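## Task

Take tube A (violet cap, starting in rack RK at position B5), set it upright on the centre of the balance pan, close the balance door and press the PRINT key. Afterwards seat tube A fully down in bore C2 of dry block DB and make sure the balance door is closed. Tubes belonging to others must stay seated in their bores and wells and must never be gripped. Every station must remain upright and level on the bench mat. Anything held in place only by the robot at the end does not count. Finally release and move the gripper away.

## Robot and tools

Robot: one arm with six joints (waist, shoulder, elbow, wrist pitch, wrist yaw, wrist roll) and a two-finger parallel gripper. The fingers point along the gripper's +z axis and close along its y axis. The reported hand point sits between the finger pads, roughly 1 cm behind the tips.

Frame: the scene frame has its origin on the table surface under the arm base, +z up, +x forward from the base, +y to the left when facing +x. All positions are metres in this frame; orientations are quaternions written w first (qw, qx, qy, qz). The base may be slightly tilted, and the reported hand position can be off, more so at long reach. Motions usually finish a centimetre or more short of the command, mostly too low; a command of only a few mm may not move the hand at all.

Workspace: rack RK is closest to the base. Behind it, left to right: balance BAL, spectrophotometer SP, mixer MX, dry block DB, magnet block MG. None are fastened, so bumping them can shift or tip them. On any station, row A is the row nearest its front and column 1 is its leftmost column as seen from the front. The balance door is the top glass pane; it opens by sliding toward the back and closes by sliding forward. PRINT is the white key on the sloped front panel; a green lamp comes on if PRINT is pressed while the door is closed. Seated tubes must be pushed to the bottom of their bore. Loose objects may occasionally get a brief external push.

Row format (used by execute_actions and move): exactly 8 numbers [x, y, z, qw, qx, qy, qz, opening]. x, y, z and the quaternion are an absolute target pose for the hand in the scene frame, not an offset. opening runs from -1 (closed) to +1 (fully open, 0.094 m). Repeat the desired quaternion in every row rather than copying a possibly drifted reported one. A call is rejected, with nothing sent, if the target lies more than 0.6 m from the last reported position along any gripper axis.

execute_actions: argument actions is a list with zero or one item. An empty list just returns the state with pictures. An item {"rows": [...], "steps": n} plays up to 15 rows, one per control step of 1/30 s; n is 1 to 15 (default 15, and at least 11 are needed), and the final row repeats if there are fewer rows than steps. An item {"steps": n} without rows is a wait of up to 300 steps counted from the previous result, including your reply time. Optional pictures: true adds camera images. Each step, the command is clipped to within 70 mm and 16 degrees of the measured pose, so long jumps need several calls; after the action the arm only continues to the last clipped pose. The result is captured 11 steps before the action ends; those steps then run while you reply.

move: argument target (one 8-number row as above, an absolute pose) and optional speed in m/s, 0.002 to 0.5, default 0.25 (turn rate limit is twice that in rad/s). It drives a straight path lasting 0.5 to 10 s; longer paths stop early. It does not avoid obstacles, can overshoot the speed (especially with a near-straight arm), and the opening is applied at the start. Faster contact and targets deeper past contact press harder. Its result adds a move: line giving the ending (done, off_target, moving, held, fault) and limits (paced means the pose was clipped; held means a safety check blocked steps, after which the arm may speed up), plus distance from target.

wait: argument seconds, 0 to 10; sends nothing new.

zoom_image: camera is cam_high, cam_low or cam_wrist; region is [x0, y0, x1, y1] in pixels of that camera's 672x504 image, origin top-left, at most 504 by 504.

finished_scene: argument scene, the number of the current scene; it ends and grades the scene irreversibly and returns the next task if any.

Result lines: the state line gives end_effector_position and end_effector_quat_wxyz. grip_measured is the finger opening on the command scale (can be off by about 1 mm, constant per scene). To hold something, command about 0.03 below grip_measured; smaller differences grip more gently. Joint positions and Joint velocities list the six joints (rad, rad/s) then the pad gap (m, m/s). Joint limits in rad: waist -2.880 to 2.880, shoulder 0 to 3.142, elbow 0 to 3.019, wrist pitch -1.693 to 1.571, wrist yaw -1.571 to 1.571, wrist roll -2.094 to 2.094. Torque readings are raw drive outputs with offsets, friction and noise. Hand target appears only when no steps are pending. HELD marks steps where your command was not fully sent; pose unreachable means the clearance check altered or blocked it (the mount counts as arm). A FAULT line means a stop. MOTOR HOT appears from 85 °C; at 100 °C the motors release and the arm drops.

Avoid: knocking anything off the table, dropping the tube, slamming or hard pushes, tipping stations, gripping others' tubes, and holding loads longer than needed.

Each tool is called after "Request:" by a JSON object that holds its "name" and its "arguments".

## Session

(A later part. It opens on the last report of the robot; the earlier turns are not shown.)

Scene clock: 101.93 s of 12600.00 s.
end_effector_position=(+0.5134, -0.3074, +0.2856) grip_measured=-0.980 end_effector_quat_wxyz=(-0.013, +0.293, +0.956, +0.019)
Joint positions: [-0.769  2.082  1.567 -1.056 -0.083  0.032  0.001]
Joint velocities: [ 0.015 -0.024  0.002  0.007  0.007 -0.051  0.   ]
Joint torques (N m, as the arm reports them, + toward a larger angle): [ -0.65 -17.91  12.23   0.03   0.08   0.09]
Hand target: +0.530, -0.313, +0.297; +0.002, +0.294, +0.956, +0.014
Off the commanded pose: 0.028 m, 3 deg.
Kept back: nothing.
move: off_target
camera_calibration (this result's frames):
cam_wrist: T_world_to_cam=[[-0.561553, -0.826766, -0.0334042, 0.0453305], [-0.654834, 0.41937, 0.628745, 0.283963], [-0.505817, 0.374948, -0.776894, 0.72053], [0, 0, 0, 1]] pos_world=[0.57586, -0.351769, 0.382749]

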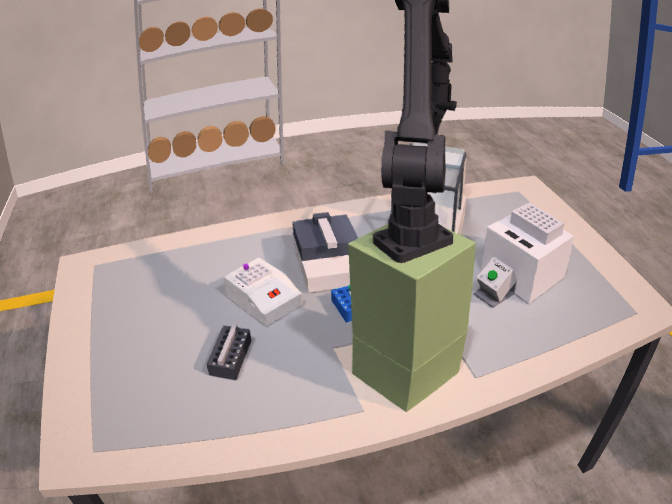

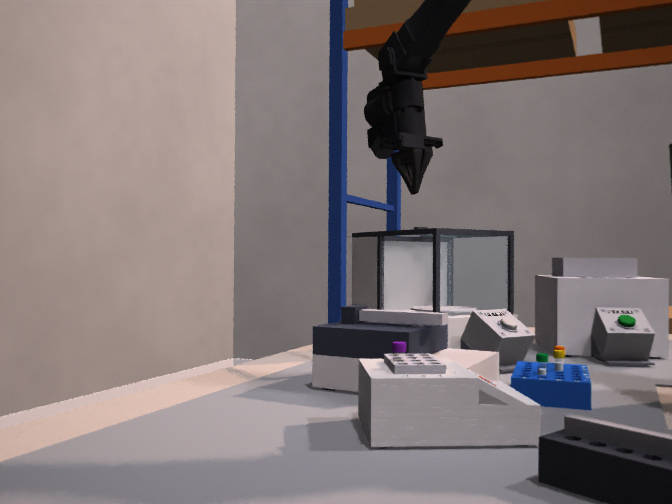

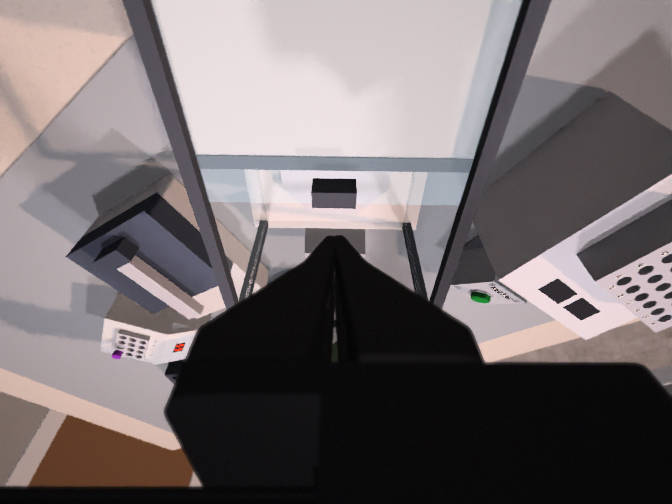

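Request:
{"name": "move", "arguments": {"target": [0.521,-0.303,0.222,0,0.292,0.956,0,-1], "speed": 0.05}}

Request:
{"name": "move", "arguments": {"target": [0.400,-0.223,0.218,0,0.292,0.956,0,-1], "speed": 0.05}}

Request:
{"name": "move", "arguments": {"target": [0.415,-0.237,0.32,0,0.292,0.956,0,-1], "speed": 0.1}}

Scene clock: 104.13 s of 12600.00 s.
end_effector_position=(+0.5166, -0.3065, +0.2272) grip_measured=-0.980 end_effector_quat_wxyz=(-0.001, +0.292, +0.956, +0.001)
Joint positions: [-0.752  2.156  1.52  -0.9   -0.055  0.05   0.001]
Joint velocities: [-0.015 -0.005 -0.002  0.002  0.037 -0.022 -0.001]
Joint torques (N m, as the arm reports them, + toward a larger angle): [  0.29 -18.18   7.66   0.82   0.14   0.1 ]
Hand target: +0.519, -0.302, +0.222; -0.001, +0.292, +0.956, -0.000
Off the commanded pose: 0.008 m, 0 deg.
Kept back: nothing.
move: done
camera_calibration (this result's frames):
cam_wrist: T_world_to_cam=[[-0.559658, -0.828691, -0.0073551, 0.0384437], [-0.664322, 0.44331, 0.601791, 0.340736], [-0.495438, 0.341683, -0.79862, 0.66582], [0, 0, 0, 1]] pos_world=[0.577747, -0.346693, 0.326968]

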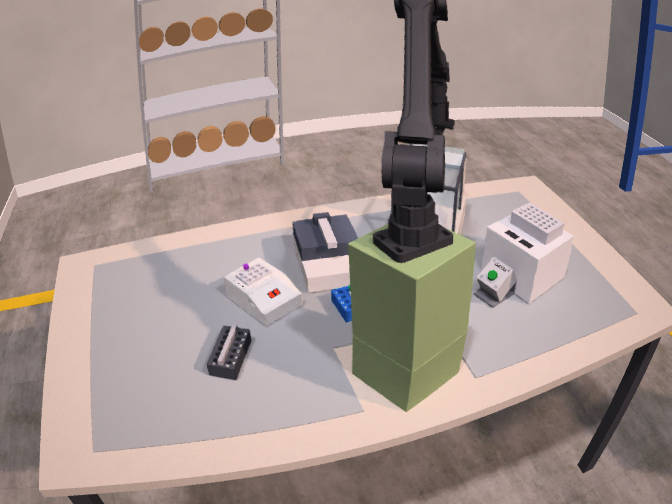

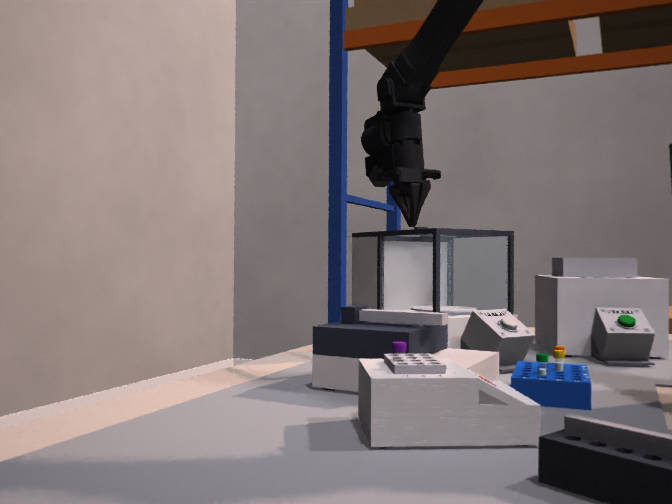

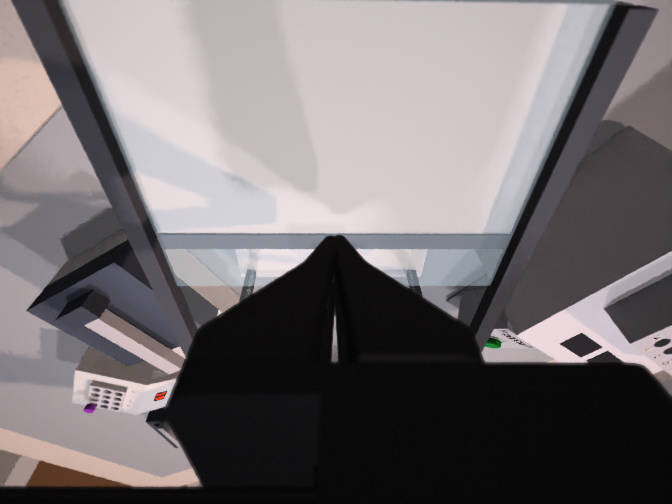

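Scene clock: 107.27 s of 12600.00 s.
end_effector_position=(+0.4063, -0.2315, +0.2214) grip_measured=-0.980 end_effector_quat_wxyz=(+0.009, +0.294, +0.956, -0.002)
Joint positions: [-0.735  1.912  1.036 -0.64  -0.052  0.071  0.001]
Joint velocities: [ 0.005  0.005  0.007 -0.007 -0.022  0.095 -0.   ]
Joint torques (N m, as the arm reports them, + toward a larger angle): [  0.88 -15.28   4.57   0.14   0.11   0.07]
Hand target: +0.400, -0.221, +0.221; -0.000, +0.292, +0.956, -0.000
Off the commanded pose: 0.011 m, 1 deg.
Kept back: nothing.
move: off_target
camera_calibration (this result's frames):
cam_wrist: T_world_to_cam=[[-0.5622, -0.826978, -0.00629521, 0.040041], [-0.672063, 0.452422, 0.586213, 0.246419], [-0.481937, 0.3338, -0.810132, 0.576173], [0, 0, 0, 1]] pos_world=[0.465799, -0.270699, 0.322575]

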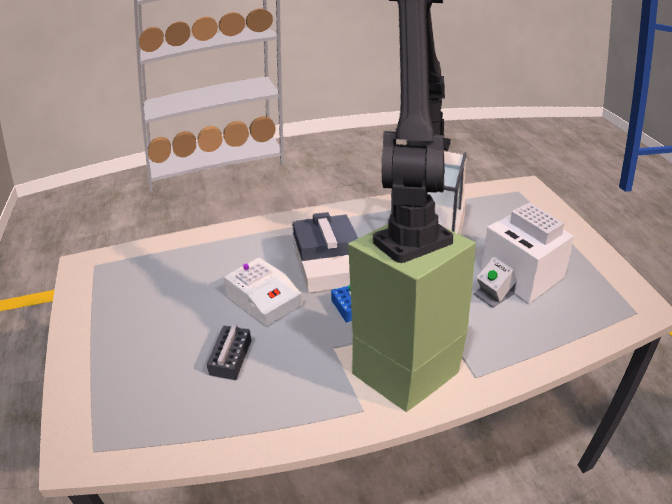

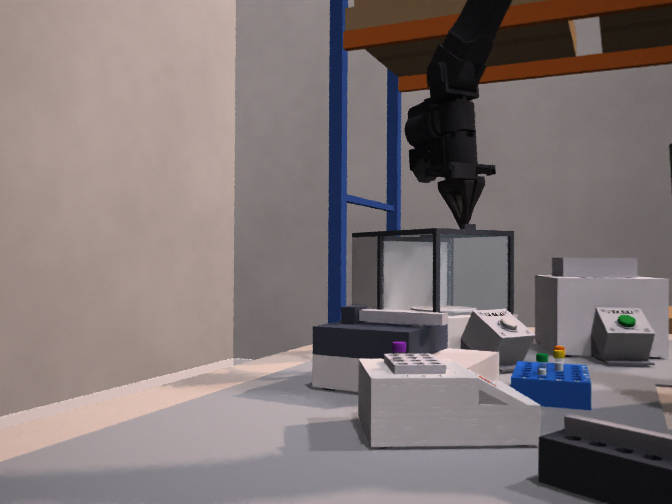

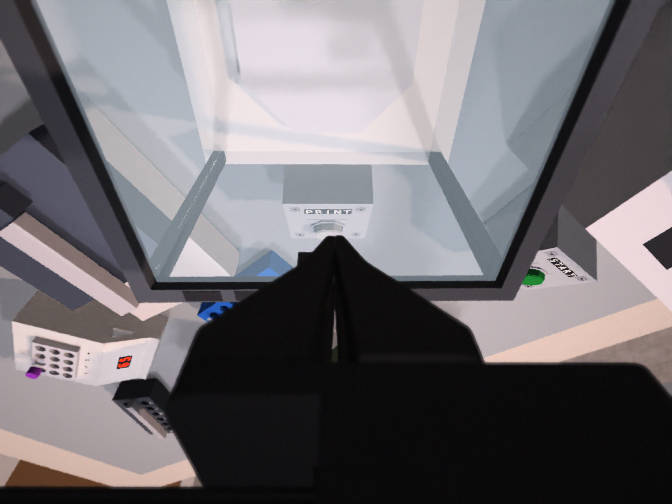

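Scene clock: 108.63 s of 12600.00 s.
end_effector_position=(+0.4018, -0.2244, +0.3021) grip_measured=-0.980 end_effector_quat_wxyz=(-0.021, +0.292, +0.956, +0.005)
Joint positions: [-0.736  1.766  1.098 -0.908 -0.052  0.064  0.001]
Joint velocities: [-0.005 -0.005 -0.002  0.002  0.139 -0.051 -0.001]
Joint torques (N m, as the arm reports them, + toward a larger angle): [ -1.79 -14.01  11.04   0.05   0.01  -0.12]
Hand target: +0.416, -0.238, +0.319; +0.000, +0.292, +0.956, -0.000
Off the commanded pose: 0.026 m, 3 deg.
Kept back: nothing.
move: off_target
camera_calibration (this result's frames):
cam_wrist: T_world_to_cam=[[-0.560012, -0.828482, -0.0020888, 0.0413689], [-0.641001, 0.431685, 0.634639, 0.161144], [-0.524885, 0.356744, -0.772806, 0.648086], [0, 0, 0, 1]] pos_world=[0.466631, -0.266491, 0.398663]

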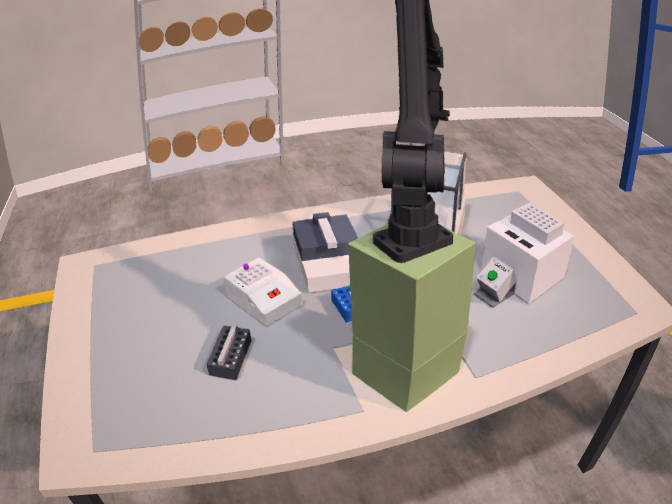

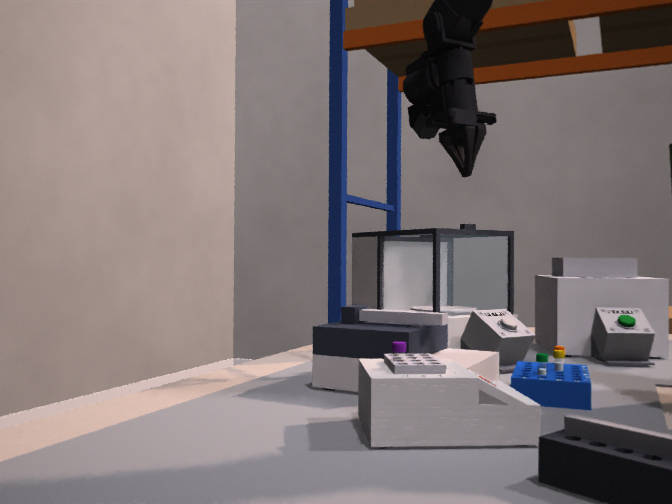

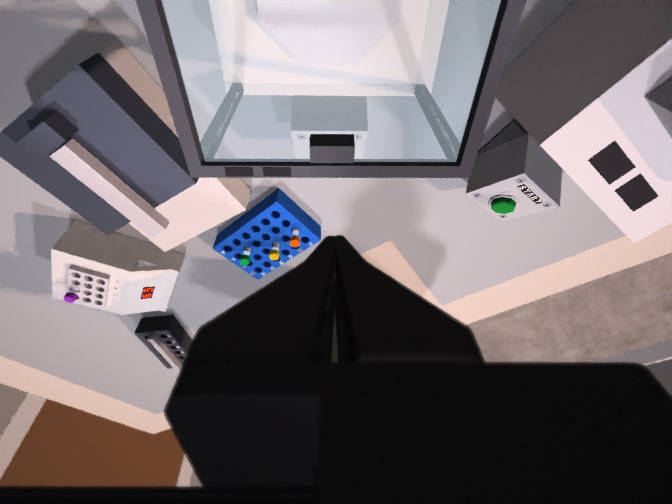

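Request:
{"name": "finished_scene", "arguments": {"scene": 2}}

The scene is finished: the task was done.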